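# Load every drink into the upright canvas bag

## Task

Get every drink resting on the inside bottom of the canvas bag, with the bag left upright and its sides raised. Nothing may depend on a gripper to stay that way at the end. Finally open the grippers and withdraw the arms from the bag and drinks.

## Robot and tools

Robot: two 6-joint arms with parallel grippers, named left_arm and right_arm. Their root links sit at (-0.011, +0.289, 0) m for left_arm and (-0.011, -0.280, 0) m for right_arm, each turned slightly about z (quat_wxyz (+1.000, 0, 0, +0.008) and (+0.998, 0, 0, +0.057)). The names do not mean image sides.

Scene frame: origin on the tabletop midway between the arms, +x out over the table, +z up, left_arm on the +y side. Each gripper's fingers point along its own +z and close along its own y. The reported hand point lies between the finger pads, about 1 cm short of the tips.

execute_actions takes "actions", a list holding zero or one item, plus an optional boolean "pictures" (images come by default). An empty list moves nothing and just reports the state. An item with "rows" (1 to 15 rows) and "steps" (1 to 15, default 15) is a motion; each step lasts 1/30 s, one row per step, and the final row repeats if steps outnumber rows. An item with only "steps" (up to 300) is a wait, counted from the previous result and including reply time. A refused call sends nothing.

Each row is a single flat list of 14 numbers, all in [-1, 1], covering both arms even if one stays still: left_arm waist, shoulder, elbow, wrist pitch, wrist yaw, wrist roll, opening, then the same seven for right_arm. The six joint entries are offsets, not poses: scaled joint displacements measured from the joint angles printed in the latest result that listed them (before any such result, and for later calls inside one reply, from the robot's angles when the action begins), never from the previous row. Scale: 1.0 equals 1.202 rad waist, 1.258 rad shoulder, 1.238 rad elbow, 2.073 rad wrist pitch, 2.022 rad wrist yaw and wrist roll. Writing zeros is not holding still; it pulls the joints back to those reference angles. The opening entry is absolute: +1 fully open, -1 closed.

Joint ranges in rad: waist -2.618 to 3.054, shoulder 0.000 to 3.142, elbow 0.000 to 3.142, wrist pitch -1.571 to 1.571, wrist yaw -1.571 to 1.571, wrist roll -2.094 to 2.094. True ends may differ by up to 0.036 rad. A request beyond a range by more than 0.036 rad is refused; a smaller overshoot is cut at the real end, and the result may then say "joint sent to its limit" (possibly about an earlier, still-running action). Absence of that line does not prove more room. Friction may leave a joint up to about 0.031 rad short, so tiny offsets may not move it.

Speed: every step the target is held within a fixed lead of the measured angle (0.202 rad waist, 0.258 shoulder, 0.238 elbow, 0.573 wrist pitch, 0.522 wrist yaw and roll), and all of an arm's targets are scaled back if they would put the hand over 70 mm from where it is. Big moves therefore need several actions. While you think or wait the arms keep heading to the last row's target until they have nearly stopped or a step is HELD; after that only a new action moves them further. Fingers still closing or opening continue.

Results: the state line "left_arm: ... | right_arm: ..." gives each hand's position (m) and quat_wxyz in the scene frame; it can be off, more so at long reach. Joint positions and Joint velocities give, per arm, the six joints in column order (rad, rad/s), then the pad gap (m, m/s; 0.094 m fully open). grip_measured is the finger opening on the command scale; each gripper may be off by about 1 mm consistently. To hold something, command an opening about 0.03 below grip_measured (less for a lighter grip). Pad force tops out near 50 to 62 N, lower on thin parts under about 2 mm. "joint command not followed" means a clearance check altered or blocked an arm's joint targets on some steps; the rest of the row was applied. HELD marks steps where your row was partly or wholly not sent. MOTOR HOT appears from 75 °C; at 90 °C that arm halts 10 s; at 100 °C it goes limp and drops what it holds. Both are reported as OVER-TEMPERATURE FAULT. Holding loads, even while thinking, heats motors, so keep grips short.

Cameras (504x504 each): cam_head_left, cam_head_right, cam_high, cam_low, cam_left_wrist, cam_right_wrist, in that order. zoom_image takes "camera" (one of those names) and "region" [x0, y0, x1, y1] in pixels of that camera's latest image, top-left origin, at most 504 by 504, and returns a magnified view.

read_manual takes optional "section" (only "licences") and returns licence text; it moves nothing.

finished_scene takes "scene", the number of the current scene, ends it for good and reports whether the goal was met. Replying with no tool call also ends the run.

Avoid: knocking or placing any rigid object off the table, dropping or slamming items, shoving hard, and letting the two arms collide or press on each other. Occasional brief tugs on held parts or pushes on loose objects may occur; recheck positions. Move smoothly and finish with grippers open and clear, the bag upright on its own.

Each tool is called after "Request:" as name(argument=value, ...), one argument or row to a line, values as JSON.

## Session

Request:
execute_actions(
  actions=[],
)

Scene clock: 0.00 s of 5400.00 s.
left_arm: end_effector_position=(+0.0561, +0.7450, +0.2600) grip_measured=+1.000 end_effector_quat_wxyz=(+0.305, -0.403, +0.775, +0.379) | right_arm: end_effector_position=(+0.3972, +0.0623, +0.2006) grip_measured=+1.000 end_effector_quat_wxyz=(+0.401, +0.029, +0.916, -0.015)
Joint positions: left_arm=[ 1.435  1.495  1.306 -0.366  0.067  0.456  0.094] | right_arm=[ 0.781  2.147  2.087 -0.959  0.648  0.769  0.094]
Joint velocities: left_arm=[ 0.007 -0.007 -0.002 -0.022  0.007  0.022  0.   ] | right_arm=[ 0.007 -0.012 -0.002 -0.007 -0.066 -0.051  0.   ]

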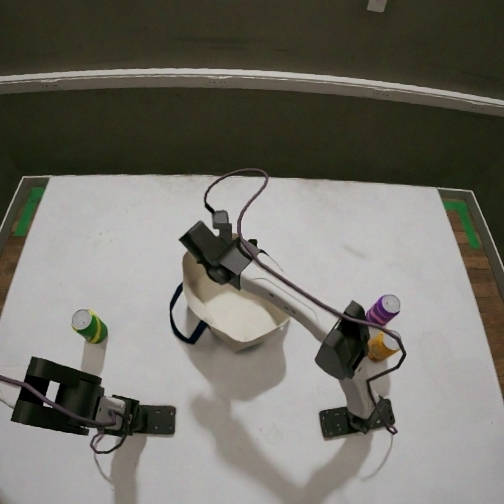

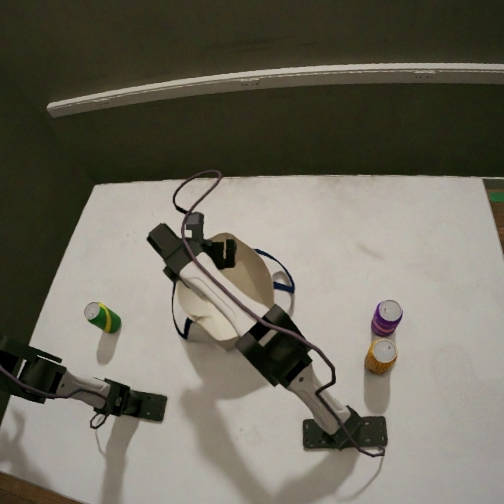

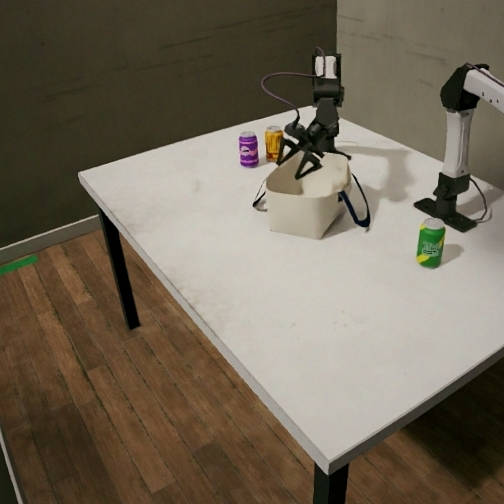

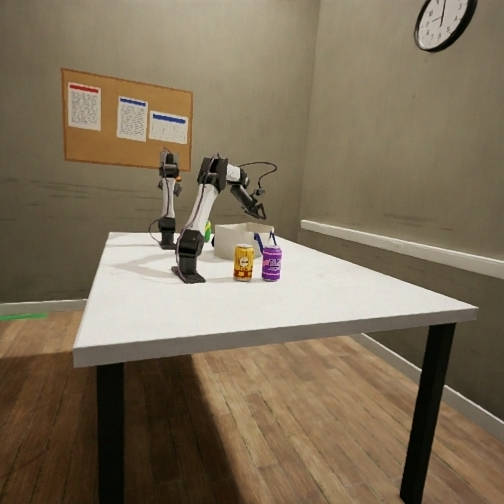

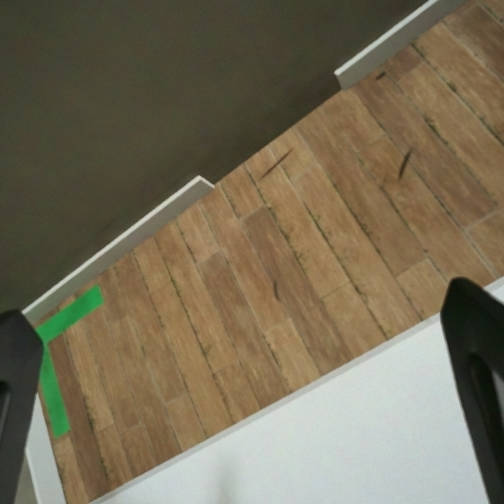

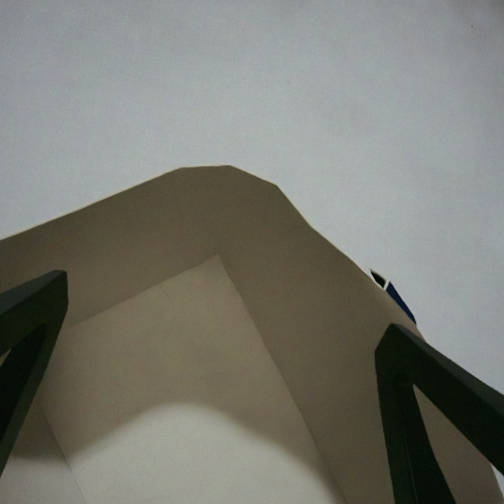

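Request:
execute_actions(
  actions=[
    {"rows":[[-0.4,-0.04,0.12,-0.2,-0.03,-0.22,1,0,-0.4,-0.1,0,-0.15,-0.2,1]],"steps":15},
  ],
  pictures=false,
)

Scene clock: 19.03 s of 5400.00 s.
left_arm: end_effector_position=(+0.2276, +0.6237, +0.2499) grip_measured=+1.000 end_effector_quat_wxyz=(+0.333, -0.407, +0.833, +0.172) | right_arm: end_effector_position=(+0.3079, +0.0151, +0.4040) grip_measured=+1.000 end_effector_quat_wxyz=(+0.483, -0.121, +0.853, +0.160)
Joint positions: left_arm=[ 0.946  1.467  1.428 -0.763  0.021  0.044  0.094] | right_arm=[ 0.78   1.594  1.982 -0.934  0.377  0.398  0.094]
Joint velocities: left_arm=[ 0.081  0.007 -0.007 -0.154 -0.081 -0.168  0.   ] | right_arm=[-0.007 -0.002  0.007 -0.051 -0.139 -0.198  0.   ]
Steps of this call (steps 1 to 90: nothing new was sent; then 15.53 s passed at rest; steps 91 to 105: all 15 steps of this action). Readings (joint positions):
91: left_arm=[1.419 1.495 1.324 -0.414 0.052 0.406] | right_arm=[0.781 2.124 2.065 -0.946 0.614 0.723]
92: left_arm=[1.384 1.495 1.349 -0.484 0.035 0.341] | right_arm=[0.780 2.084 2.021 -0.950 0.567 0.665]
94: left_arm=[1.273 1.487 1.391 -0.577 0.024 0.241] | right_arm=[0.780 1.995 1.984 -0.970 0.506 0.588]
98: left_arm=[1.017 1.471 1.427 -0.678 0.019 0.118] | right_arm=[0.780 1.798 1.982 -0.963 0.440 0.497]
105: the state above

Request:
execute_actions(
  actions=[
    {"rows":[[-0.429,-0.053,0.139,-0.355,-0.01,-0.02,1,-1,-0.21,-0.309,-0.273,-0.186,-0.197,1]],"steps":15},
  ],
  pictures=false,
)

Request:
execute_actions(
  actions=[
    {"steps":25},
  ],
)

Scene clock: 23.77 s of 5400.00 s.
left_arm: end_effector_position=(+0.2425, +0.4055, +0.2336) grip_measured=+1.000 end_effector_quat_wxyz=(+0.131, -0.207, +0.969, +0.025) | right_arm: end_effector_position=(+0.2649, -0.2421, +0.2675) grip_measured=+1.000 end_effector_quat_wxyz=(+0.200, -0.056, +0.978, +0.002)
Joint positions: left_arm=[ 0.422  1.42   1.571 -1.454  0.01   0.016  0.094] | right_arm=[ 0.048  1.349  1.617 -1.438  0.038  0.04   0.094]
Joint velocities: left_arm=[ 0.027 -0.007  0.012 -0.344 -0.022 -0.037  0.   ] | right_arm=[-2.039 -0.007 -0.012 -0.256 -0.212 -0.3    0.   ]
From where the robot then was, a joint's target lay farther than a number of 1.0 reaches, so one or more steps of this call were cut to that.
Steps of this call (steps 1 to 30: the robot went on to your last target; steps 31 to 90: nothing new was sent; then 1.23 s passed at rest; steps 91 to 105: all 15 steps of this action). Readings (joint positions):
91: left_arm=[0.936 1.467 1.445 -0.825 0.008 0.020] | right_arm=[0.771 1.618 1.966 -0.954 0.327 0.348]
92: left_arm=[0.906 1.468 1.469 -0.902 0.002 0.019] | right_arm=[0.752 1.591 1.930 -0.990 0.293 0.317]
94: left_arm=[0.814 1.457 1.512 -1.037 0.001 0.019] | right_arm=[0.691 1.525 1.854 -1.078 0.240 0.262]
98: left_arm=[0.586 1.433 1.559 -1.261 -0.001 0.017] | right_arm=[0.526 1.401 1.710 -1.236 0.147 0.160]
105: the state above

Scene clock: 24.60 s of 5400.00 s.
left_arm: end_effector_position=(+0.2334, +0.4012, +0.2311) grip_measured=+1.000 end_effector_quat_wxyz=(+0.111, -0.208, +0.972, +0.020) | right_arm: end_effector_position=(+0.2434, -0.3622, +0.2629) grip_measured=+1.000 end_effector_quat_wxyz=(+0.172, +0.154, +0.972, -0.030)
Joint positions: left_arm=[ 0.422  1.42   1.571 -1.496  0.01   0.015  0.094] | right_arm=[-0.42   1.349  1.617 -1.487  0.007  0.007  0.094]
Joint velocities: left_arm=[-0.022 -0.012 -0.007 -0.007  0.066 -0.051  0.   ] | right_arm=[-0.002 -0.007 -0.007 -0.022  0.095 -0.007  0.   ]
Steps of this call (steps 1 to 25: the robot went on to your last target). Readings (joint positions):
1: left_arm=[0.422 1.420 1.571 -1.464 0.010 0.016] | right_arm=[-0.024 1.349 1.617 -1.446 0.031 0.033]
2: left_arm=[0.422 1.420 1.571 -1.472 0.010 0.016] | right_arm=[-0.095 1.349 1.617 -1.452 0.026 0.028]
4: left_arm=[0.422 1.420 1.571 -1.481 0.010 0.015] | right_arm=[-0.238 1.349 1.617 -1.459 0.019 0.020]
8: left_arm=[0.422 1.420 1.571 -1.491 0.010 0.015] | right_arm=[-0.417 1.349 1.617 -1.472 0.019 0.015]
25: the state above

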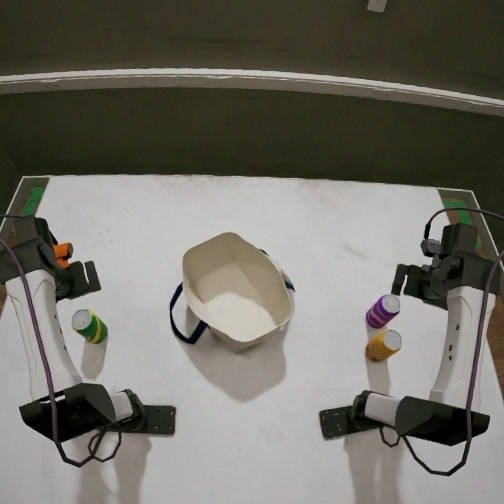

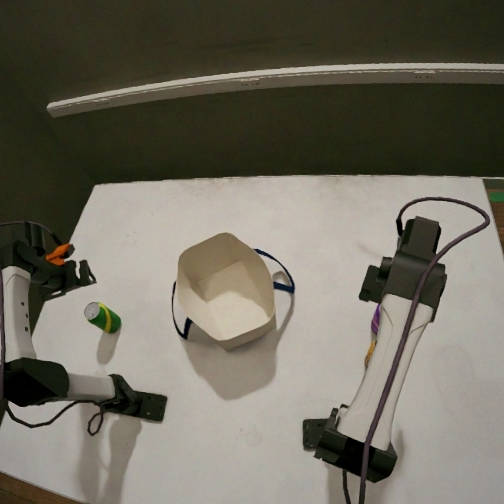

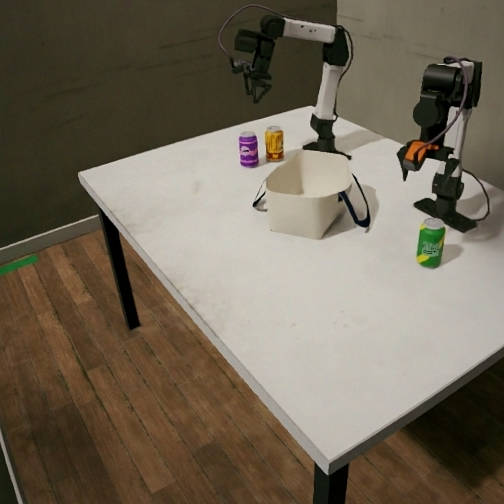

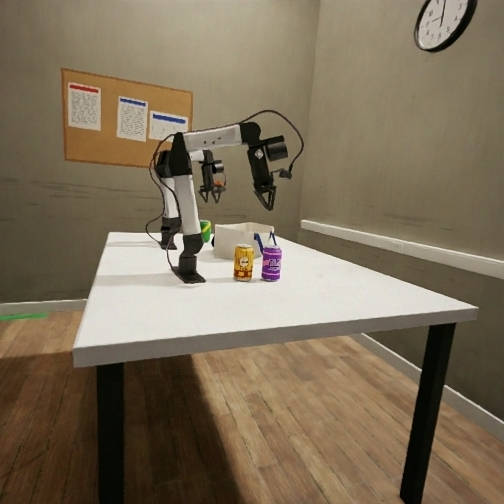

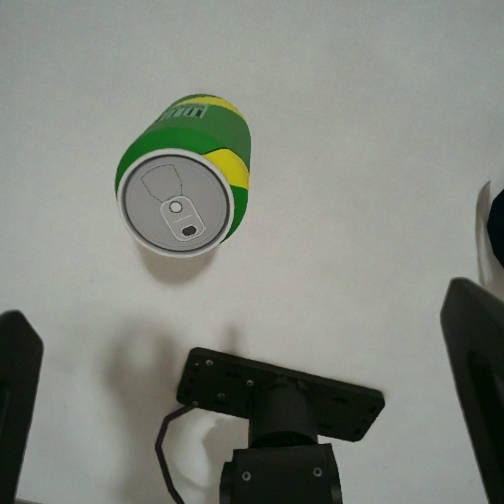

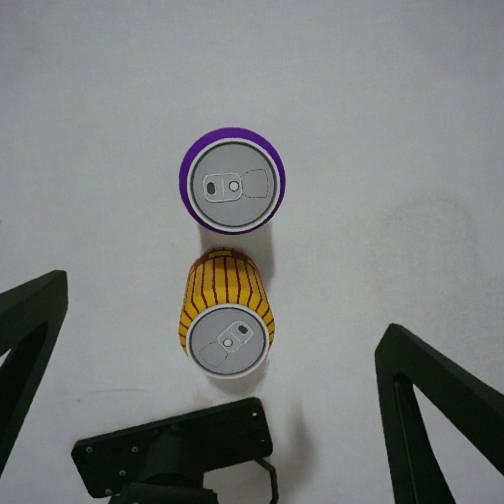

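Request:
execute_actions(
  actions=[
    {"rows":[[0.03,0.02,-0.03,0,0,0,1,0,0.06,0,0,0,0,1],[0.06,0.04,-0.05,0,0,0,1,0,0.12,0,0,0,0,1],[0.08,0.05,-0.07,-0.01,0,0,1,0,0.17,0,-0.01,0,0,1],[0.1,0.06,-0.085,-0.02,0,0,1,0,0.21,0,-0.02,0,0,1],[0.1,0.06,-0.085,-0.02,0,0,1,0,0.235,0,-0.025,0,0,1]],"steps":15},
  ],
)

Scene clock: 42.93 s of 5400.00 s.
left_arm: end_effector_position=(+0.2045, +0.4205, +0.1843) grip_measured=+1.000 end_effector_quat_wxyz=(+0.009, -0.267, +0.964, -0.003) | right_arm: end_effector_position=(+0.2678, -0.3699, +0.1804) grip_measured=+1.000 end_effector_quat_wxyz=(+0.004, +0.156, +0.988, -0.004)
Joint positions: left_arm=[ 0.541  1.502  1.475 -1.529  0.011  0.015  0.094] | right_arm=[-0.42   1.659  1.617 -1.521  0.007  0.007  0.094]
Joint velocities: left_arm=[-0.012  0.007 -0.007 -0.022 -0.022 -0.007  0.   ] | right_arm=[-0.007 -0.056 -0.012 -0.037  0.037 -0.066  0.   ]
Steps of this call (steps 1 to 15: the robot went on to your last target; steps 16 to 90: nothing new was sent; then 14.83 s passed at rest; steps 91 to 105: all 15 steps of this action). Readings (joint positions):
91: left_arm=[0.426 1.420 1.569 -1.496 0.011 0.015] | right_arm=[-0.420 1.354 1.617 -1.488 0.007 0.007]
92: left_arm=[0.437 1.422 1.563 -1.496 0.013 0.015] | right_arm=[-0.420 1.368 1.618 -1.491 0.007 0.007]
94: left_arm=[0.485 1.436 1.533 -1.499 0.013 0.015] | right_arm=[-0.420 1.445 1.626 -1.501 0.007 0.007]
98: left_arm=[0.540 1.492 1.480 -1.521 0.011 0.015] | right_arm=[-0.420 1.645 1.624 -1.504 0.007 0.007]
105: the state above

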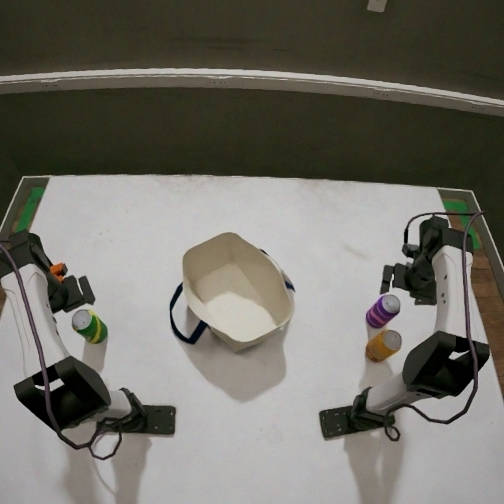

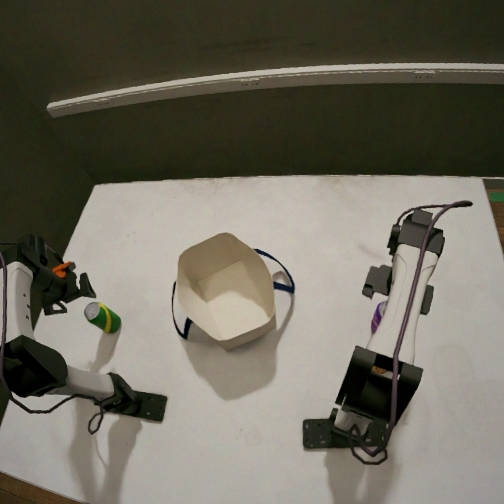

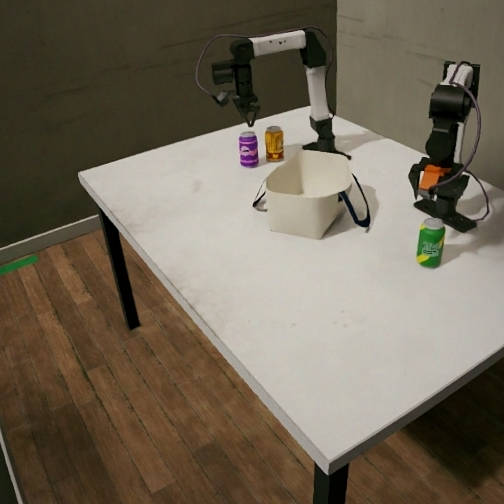

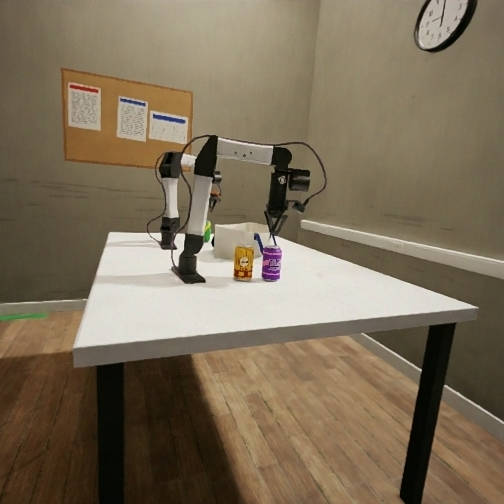

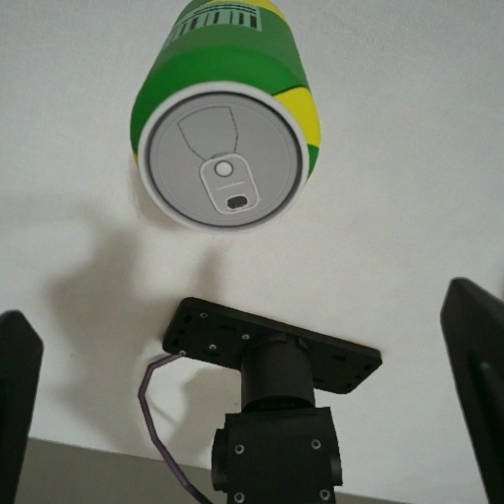

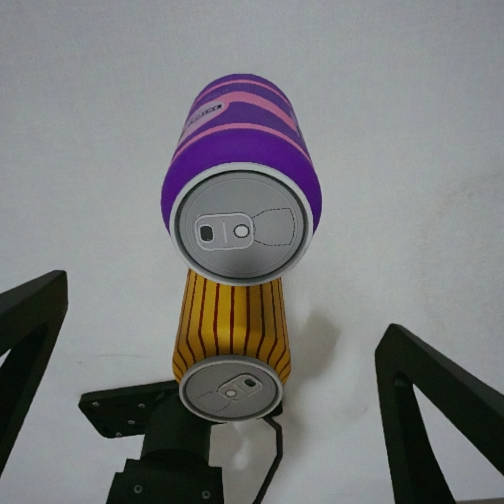

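Request:
execute_actions(
  actions=[
    {"rows":[[0,0,-0.03,0.015,0,0,1,0,0,-0.03,0.015,0,0,1],[0,0,-0.06,0.03,0,0,1,0,0,-0.06,0.03,0,0,1],[0,-0.01,-0.09,0.05,0,0,1,0,-0.01,-0.09,0.05,0,0,1],[0,-0.02,-0.12,0.07,0,0,1,0,-0.02,-0.12,0.07,0,0,1],[0,-0.025,-0.15,0.085,0,0,1,0,-0.025,-0.15,0.085,0,0,1]],"steps":15},
  ],
)

Scene clock: 51.13 s of 5400.00 s.
left_arm: end_effector_position=(+0.2039, +0.4201, +0.1421) grip_measured=+1.000 end_effector_quat_wxyz=(+0.000, -0.267, +0.964, -0.006) | right_arm: end_effector_position=(+0.2690, -0.3703, +0.1412) grip_measured=+1.000 end_effector_quat_wxyz=(+0.003, +0.156, +0.988, -0.004)
Joint positions: left_arm=[ 0.541  1.495  1.3   -1.378  0.011  0.015  0.094] | right_arm=[-0.42   1.646  1.447 -1.364  0.007  0.007  0.094]
Joint velocities: left_arm=[ 0.002  0.007 -0.022  0.095 -0.051 -0.095  0.   ] | right_arm=[-0.007  0.007  0.002  0.037  0.007 -0.022  0.   ]
Steps of this call (steps 1 to 15: the robot went on to your last target; steps 16 to 90: nothing new was sent; then 4.70 s passed at rest; steps 91 to 105: all 15 steps of this action). Readings (joint positions):
91: left_arm=[0.541 1.502 1.473 -1.528 0.011 0.015] | right_arm=[-0.420 1.658 1.615 -1.525 0.007 0.007]
92: left_arm=[0.541 1.502 1.464 -1.520 0.011 0.015] | right_arm=[-0.420 1.658 1.606 -1.514 0.007 0.007]
94: left_arm=[0.541 1.499 1.414 -1.481 0.011 0.015] | right_arm=[-0.420 1.652 1.556 -1.472 0.007 0.007]
98: left_arm=[0.541 1.495 1.306 -1.419 0.011 0.015] | right_arm=[-0.420 1.646 1.452 -1.407 0.007 0.007]
105: the state above

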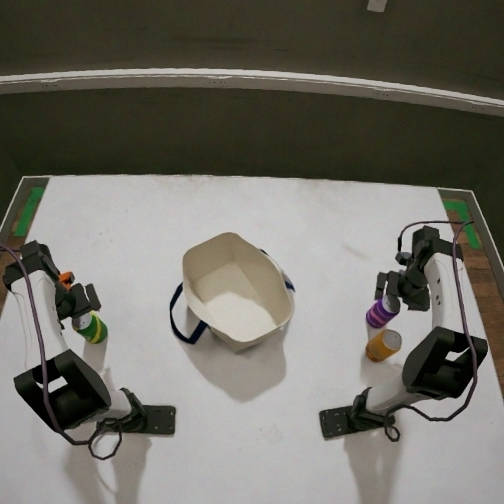

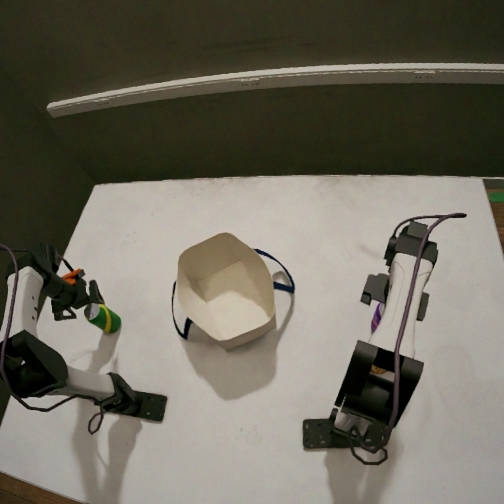

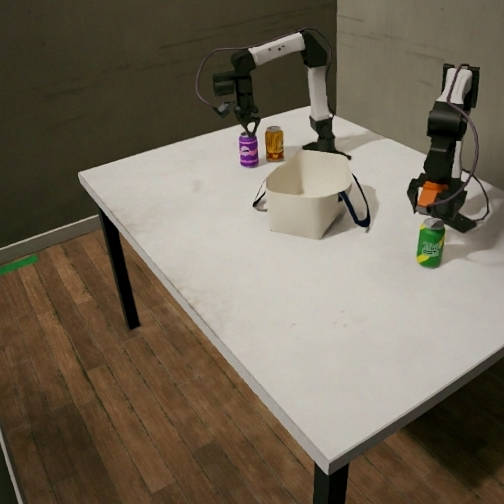

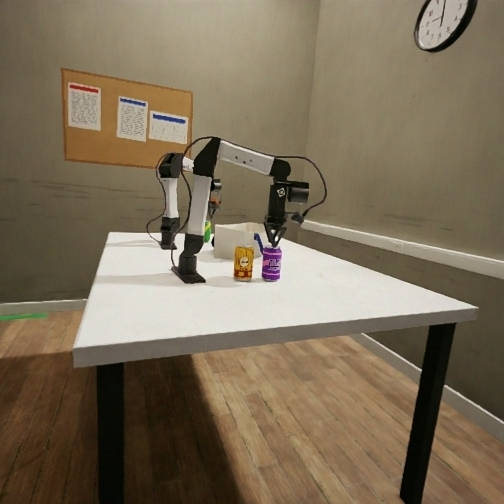

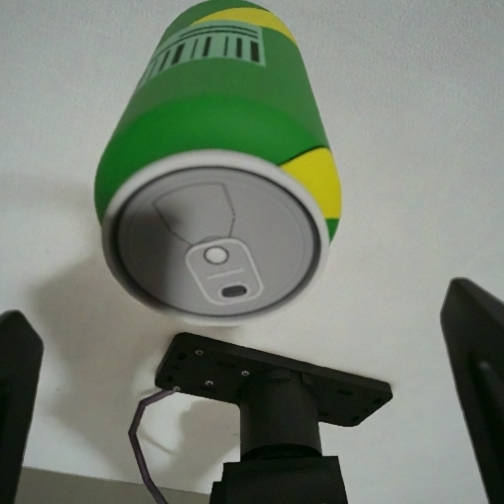

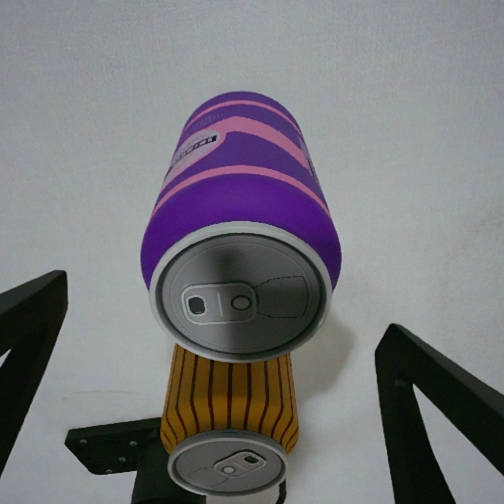

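Request:
execute_actions(
  actions=[
    {"rows":[[0.03,0.02,0,0.02,0,0,1,-0.03,0,0,0,0,0,1],[0.03,0.03,0,0.03,0,0,1,-0.03,0,0,0,0,0,1],[0.03,0.04,0,0.035,0,0,1,-0.03,0,0,0.01,0,0,1],[0.03,0.04,-0.02,0.05,0,0,1,-0.03,0,-0.025,0.025,0,0,1],[0.03,0.04,-0.04,0.06,0,0,1,-0.03,0,-0.05,0.04,0,0,1],[0.03,0.04,-0.06,0.07,0,0,1,-0.03,0,-0.075,0.055,0,0,1],[0.03,0.04,-0.08,0.085,0,0,1,-0.03,0.01,-0.1,0.07,0,0,1],[0.03,0.04,-0.105,0.095,0,0,1,-0.03,0.01,-0.125,0.085,0,0,1],[0.03,0.04,-0.13,0.105,0,0,1,-0.03,0.013,-0.15,0.097,0,0,1],[0.03,0.043,-0.152,0.115,0,0,1,-0.03,0.013,-0.176,0.107,0,0,1]],"steps":15},
  ],
)

Scene clock: 65.30 s of 5400.00 s.
left_arm: end_effector_position=(+0.1999, +0.4265, +0.0858) grip_measured=+1.000 end_effector_quat_wxyz=(-0.018, -0.282, +0.959, -0.012) | right_arm: end_effector_position=(+0.2570, -0.3743, +0.0884) grip_measured=+1.000 end_effector_quat_wxyz=(-0.013, +0.169, +0.985, -0.001)
Joint positions: left_arm=[ 0.571  1.546  1.123 -1.189  0.011  0.015  0.094] | right_arm=[-0.447  1.652  1.243 -1.187  0.007  0.007  0.094]
Joint velocities: left_arm=[-0.012  0.017  0.007  0.168 -0.051 -0.066  0.   ] | right_arm=[-0.002 -0.007  0.002  0.227 -0.066  0.007  0.   ]
Steps of this call (steps 1 to 30: the robot went on to your last target; steps 31 to 90: nothing new was sent; then 10.67 s passed at rest; steps 91 to 105: all 15 steps of this action). Readings (joint positions):
91: left_arm=[0.543 1.496 1.300 -1.367 0.011 0.015] | right_arm=[-0.422 1.646 1.447 -1.352 0.007 0.007]
92: left_arm=[0.551 1.499 1.300 -1.363 0.011 0.015] | right_arm=[-0.428 1.646 1.447 -1.352 0.007 0.007]
94: left_arm=[0.566 1.512 1.300 -1.348 0.011 0.015] | right_arm=[-0.440 1.646 1.446 -1.349 0.007 0.007]
98: left_arm=[0.571 1.528 1.241 -1.267 0.011 0.015] | right_arm=[-0.447 1.646 1.372 -1.277 0.007 0.007]
105: the state above

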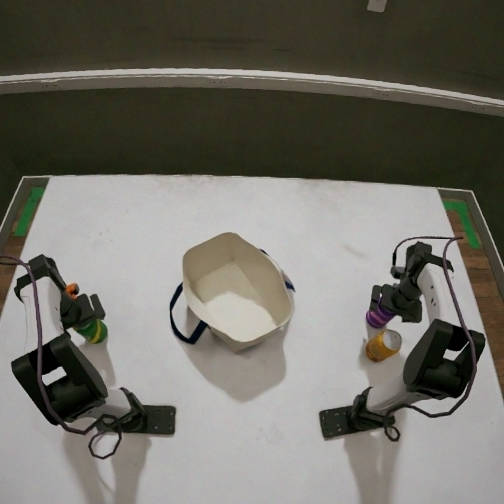

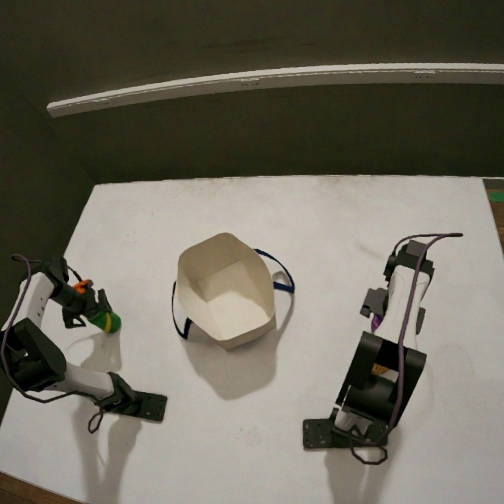

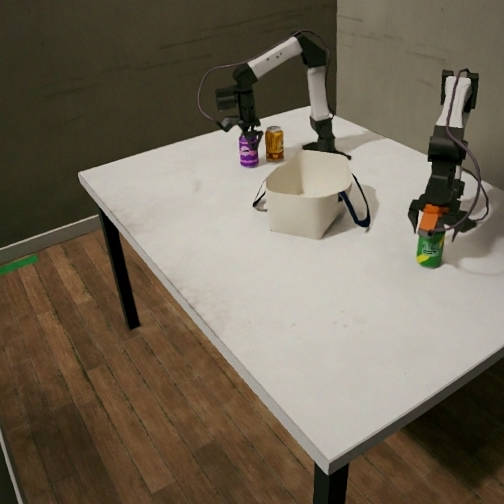

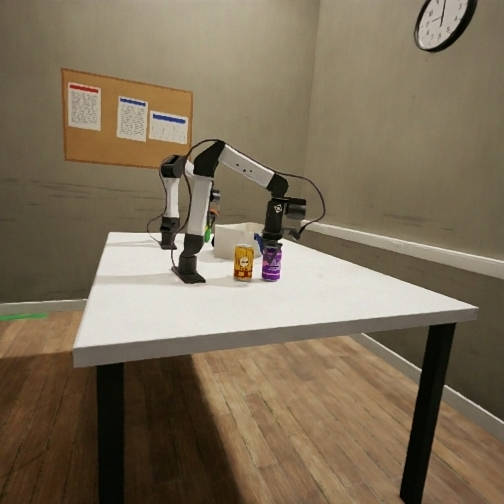

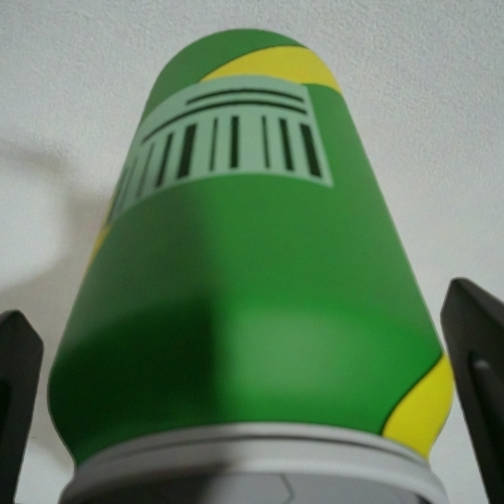

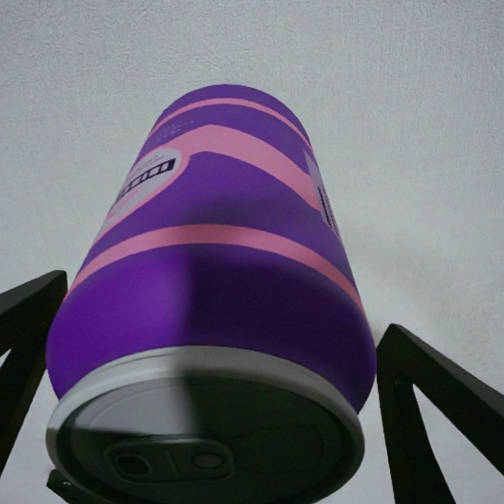

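Request:
execute_actions(
  actions=[
    {"rows":[[0,0,0,0.024,0,0,0.7,0,0,0,0.02,0,0,0.7],[0,0,0,0.024,0,0,0.6,0,0,0,0.02,0,0,0.6],[0,0,0,0.024,0,0,0.5,0,0,0,0.02,0,0,0.5],[0,0,0,0.024,0,0,0.45,0,0,0,0.02,0,0,0.45],[0,0,0,0.024,0,0,0.4,0,0,0,0.02,0,0,0.4],[0,0,0,0.024,0,0,0.36,0,0,0,0.02,0,0,0.36],[0,0,0,0.024,0,0,0.33,0,0,0,0.02,0,0,0.33]],"steps":15},
  ],
)

Scene clock: 71.97 s of 5400.00 s.
left_arm: end_effector_position=(+0.2077, +0.4300, +0.0856) grip_measured=+0.377 end_effector_quat_wxyz=(-0.000, -0.282, +0.959, -0.010) | right_arm: end_effector_position=(+0.2666, -0.3752, +0.0883) grip_measured=+0.372 end_effector_quat_wxyz=(+0.007, +0.169, +0.986, +0.002)
Joint positions: left_arm=[ 0.571  1.546  1.123 -1.154  0.019  0.015  0.065] | right_arm=[-0.447  1.652  1.243 -1.149 -0.007  0.007  0.064]
Joint velocities: left_arm=[-0.007 -0.002 -0.007 -0.007 -0.037 -0.037  0.   ] | right_arm=[-0.002  0.002 -0.012 -0.007  0.037  0.007  0.   ]
Steps of this call (steps 1 to 30: the robot went on to your last target; steps 31 to 90: nothing new was sent; then 3.17 s passed at rest; steps 91 to 105: all 15 steps of this action). Readings (joint positions):
91: left_arm=[0.571 1.546 1.123 -1.154 0.011 0.015] | right_arm=[-0.447 1.652 1.243 -1.149 0.007 0.007]
92: left_arm=[0.571 1.546 1.123 -1.154 0.011 0.015] | right_arm=[-0.447 1.652 1.243 -1.149 0.007 0.007]
94: left_arm=[0.571 1.546 1.123 -1.154 0.016 0.015] | right_arm=[-0.447 1.652 1.243 -1.149 -0.002 0.007]
98: left_arm=[0.571 1.546 1.123 -1.154 0.019 0.015] | right_arm=[-0.447 1.652 1.243 -1.149 -0.007 0.007]
105: the state above

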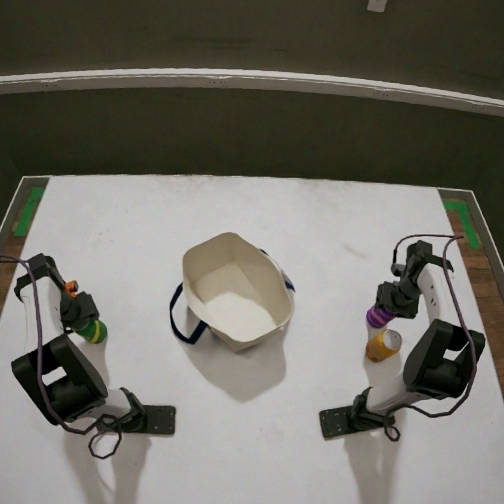

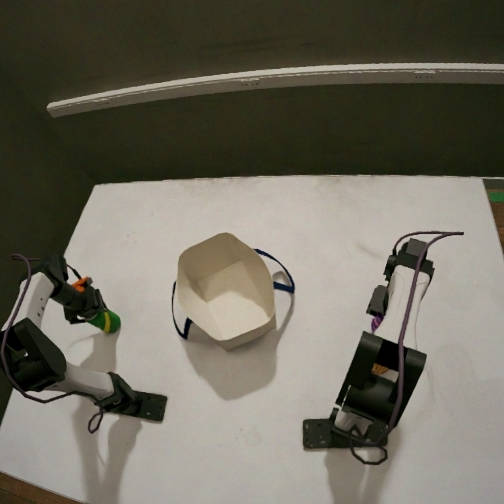

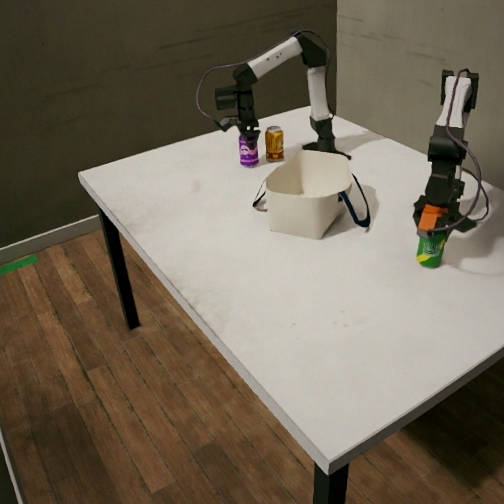

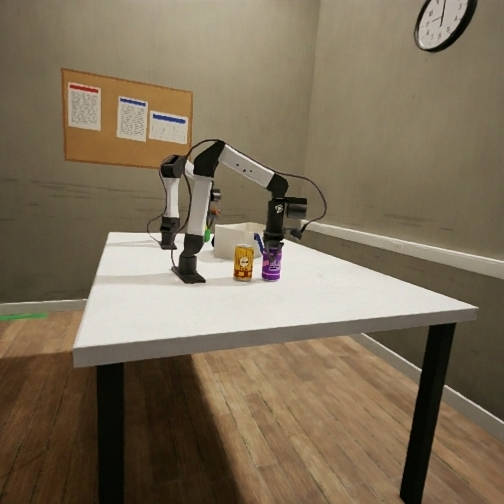

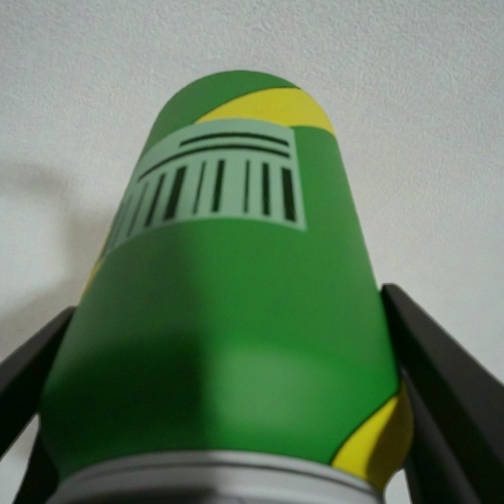

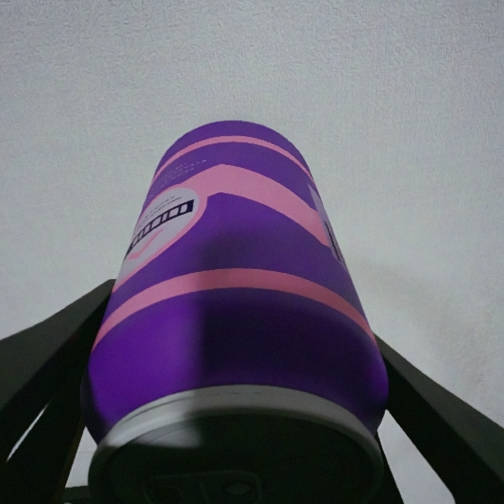

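Gripped. Look at the bag more closely.

Request:
zoom_image(
  camera="cam_head_left",
  region=[60, 200, 420, 450],
)

Request:
zoom_image(
  camera="cam_head_right",
  region=[150, 210, 320, 370],
)

Region (60, 200, 420, 450) of cam_head_left's 504x504 image, scaled by 1.400, with more detail than that image has; it fills the top 350 rows of this view, and the rest is white.

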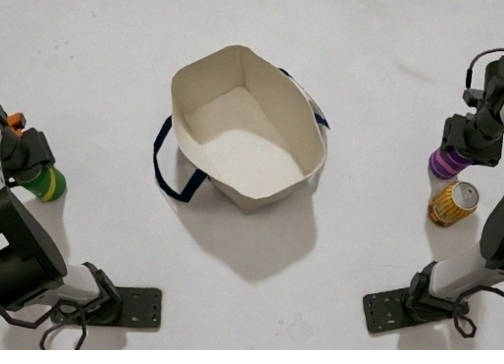

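Region (150, 210, 320, 370) of cam_head_right's 504x504 image, scaled by 2.965, with more detail than that image has; it fills the top 474 rows of this view, and the rest is white.

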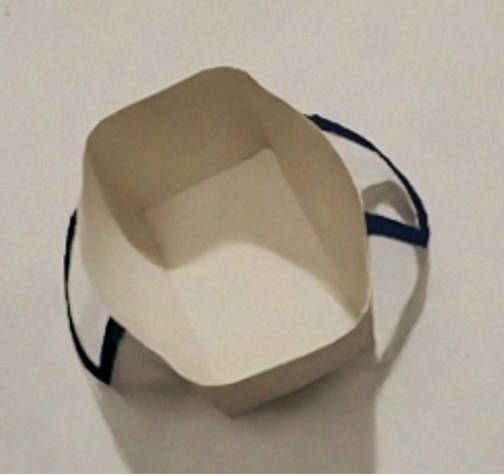

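Request:
execute_actions(
  actions=[
    {"rows":[[0,0,0.05,-0.03,0,0,0.33,0,0,0,0,0,0,0.33],[0,0,0.11,-0.06,0,0,0.33,0,0,0,0,0,0,0.33],[0,0,0.17,-0.1,0,0.05,0.33,0,0,0,0,0,0,0.33],[0,0,0.23,-0.14,0,0.1,0.33,0,0,0,0,0,0,0.33],[0,0.02,0.3,-0.17,0,0.18,0.33,0,0,0,0,0,0,0.33],[0,0.04,0.37,-0.19,0,0.26,0.33,0,0,0,0,0,0,0.33],[0,0.07,0.44,-0.19,0,0.34,0.33,0,0,0,0,0,0,0.33],[0,0.1,0.51,-0.19,0,0.42,0.33,0,0,0,0,0,0,0.33],[-0.03,0.13,0.58,-0.19,0,0.5,0.33,0,0,0,0,0,0,0.33],[-0.06,0.16,0.65,-0.19,0,0.58,0.33,0,0,0,0,0,0,0.33],[-0.1,0.18,0.72,-0.19,0,0.66,0.33,0,0,0,0,0,0,0.33],[-0.14,0.2,0.78,-0.19,0,0.74,0.33,0,0,0,0,0,0,0.33],[-0.18,0.22,0.84,-0.19,0,0.82,0.33,0,0,0,0,0,0,0.33],[-0.2,0.23,0.89,-0.19,0,0.93,0.33,0,0,0,0,0,0,0.33]],"steps":15},
  ],
  pictures=false,
)

Request:
execute_actions(
  actions=[
    {"steps":20},
  ],
)

Scene clock: 120.97 s of 5400.00 s.
left_arm: end_effector_position=(+0.3376, +0.4371, +0.2393) grip_measured=+0.377 end_effector_quat_wxyz=(+0.094, +0.314, +0.941, +0.084) | right_arm: end_effector_position=(+0.2666, -0.3751, +0.0883) grip_measured=+0.372 end_effector_quat_wxyz=(+0.007, +0.169, +0.986, +0.003)
Joint positions: left_arm=[ 0.386  1.836  2.043 -1.524 -0.002  1.045  0.065] | right_arm=[-0.447  1.652  1.243 -1.149 -0.007  0.007  0.064]
Joint velocities: left_arm=[-1.189  0.891  2.015 -0.037  0.154  2.791 -0.001] | right_arm=[-0.002 -0.002 -0.002 -0.007 -0.022  0.022  0.   ]
Steps of this call (steps 1 to 15: the robot went on to your last target; steps 16 to 90: nothing new was sent; then 45.50 s passed at rest; steps 91 to 105: all 15 steps of this action). Readings (joint positions):
91: left_arm=[0.571 1.546 1.126 -1.159 0.019 0.015] | right_arm=[-0.447 1.652 1.243 -1.149 -0.007 0.007]
92: left_arm=[0.571 1.550 1.142 -1.180 0.019 0.015] | right_arm=[-0.447 1.652 1.243 -1.149 -0.007 0.007]
94: left_arm=[0.571 1.568 1.229 -1.271 0.019 0.056] | right_arm=[-0.447 1.652 1.243 -1.149 -0.007 0.007]
98: left_arm=[0.571 1.613 1.512 -1.443 0.019 0.371] | right_arm=[-0.447 1.652 1.243 -1.149 -0.007 0.007]
105: the state above

Scene clock: 121.63 s of 5400.00 s.
left_arm: end_effector_position=(+0.3547, +0.4144, +0.2712) grip_measured=+0.377 end_effector_quat_wxyz=(+0.084, +0.685, +0.710, +0.142) | right_arm: end_effector_position=(+0.2666, -0.3751, +0.0883) grip_measured=+0.372 end_effector_quat_wxyz=(+0.007, +0.169, +0.986, +0.003)
Joint positions: left_arm=[ 0.326  1.857  2.192 -1.575  0.025  1.872  0.065] | right_arm=[-0.447  1.652  1.243 -1.149 -0.007  0.007  0.064]
Joint velocities: left_arm=[-0.012 -0.017  0.002  0.022  0.081  0.066 -0.   ] | right_arm=[-0.007 -0.002  0.002  0.037 -0.139  0.037  0.   ]
Steps of this call (steps 1 to 20: the robot went on to your last target). Readings (joint positions):
1: left_arm=[0.351 1.858 2.101 -1.520 0.006 1.142] | right_arm=[-0.447 1.652 1.243 -1.149 -0.007 0.007]
2: left_arm=[0.326 1.867 2.140 -1.512 0.016 1.239] | right_arm=[-0.447 1.652 1.243 -1.149 -0.007 0.007]
4: left_arm=[0.305 1.864 2.179 -1.512 0.032 1.432] | right_arm=[-0.447 1.652 1.243 -1.149 -0.007 0.007]
8: left_arm=[0.319 1.857 2.192 -1.547 0.031 1.700] | right_arm=[-0.447 1.652 1.243 -1.149 -0.007 0.007]
20: the state above

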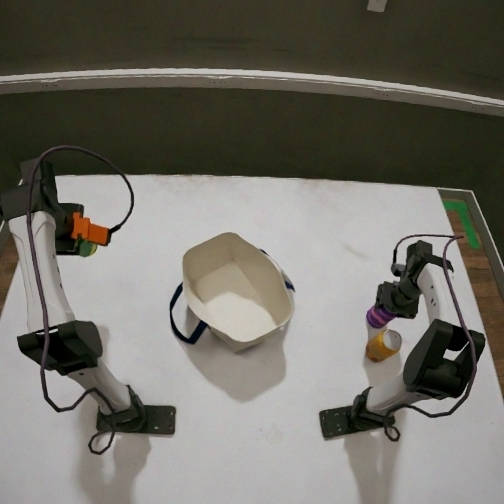

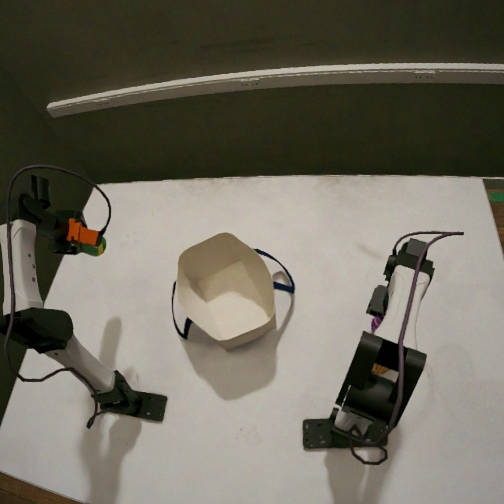

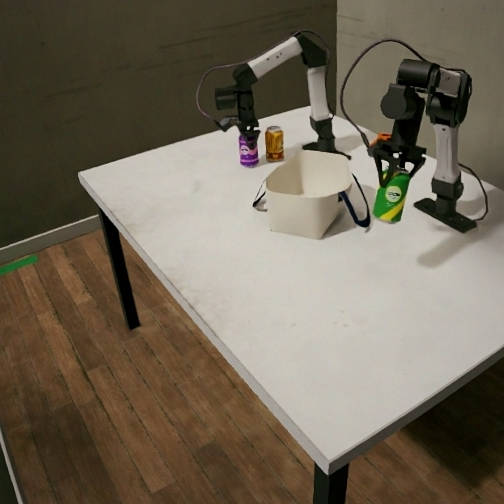

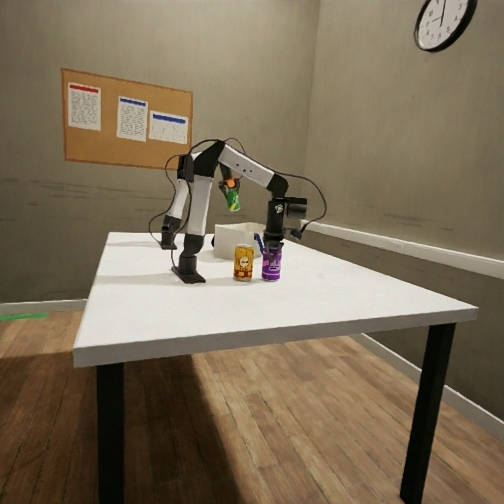

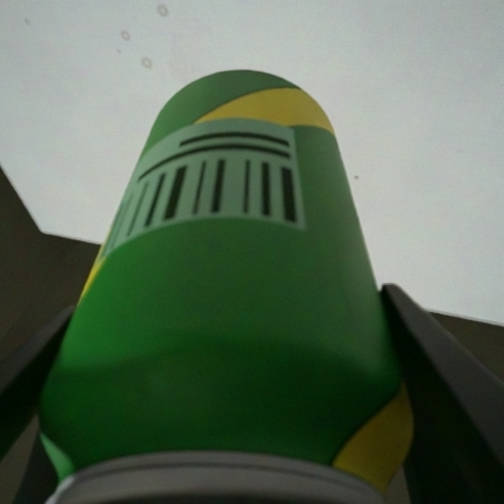

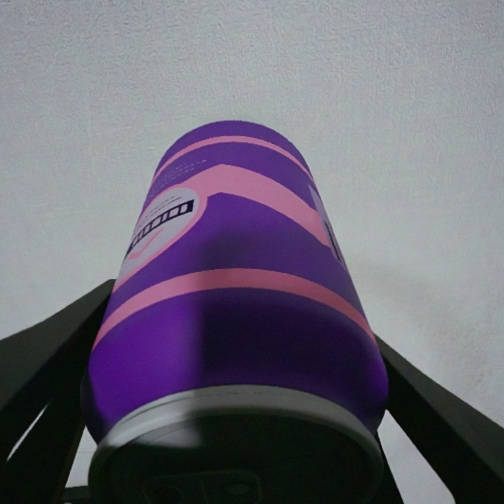

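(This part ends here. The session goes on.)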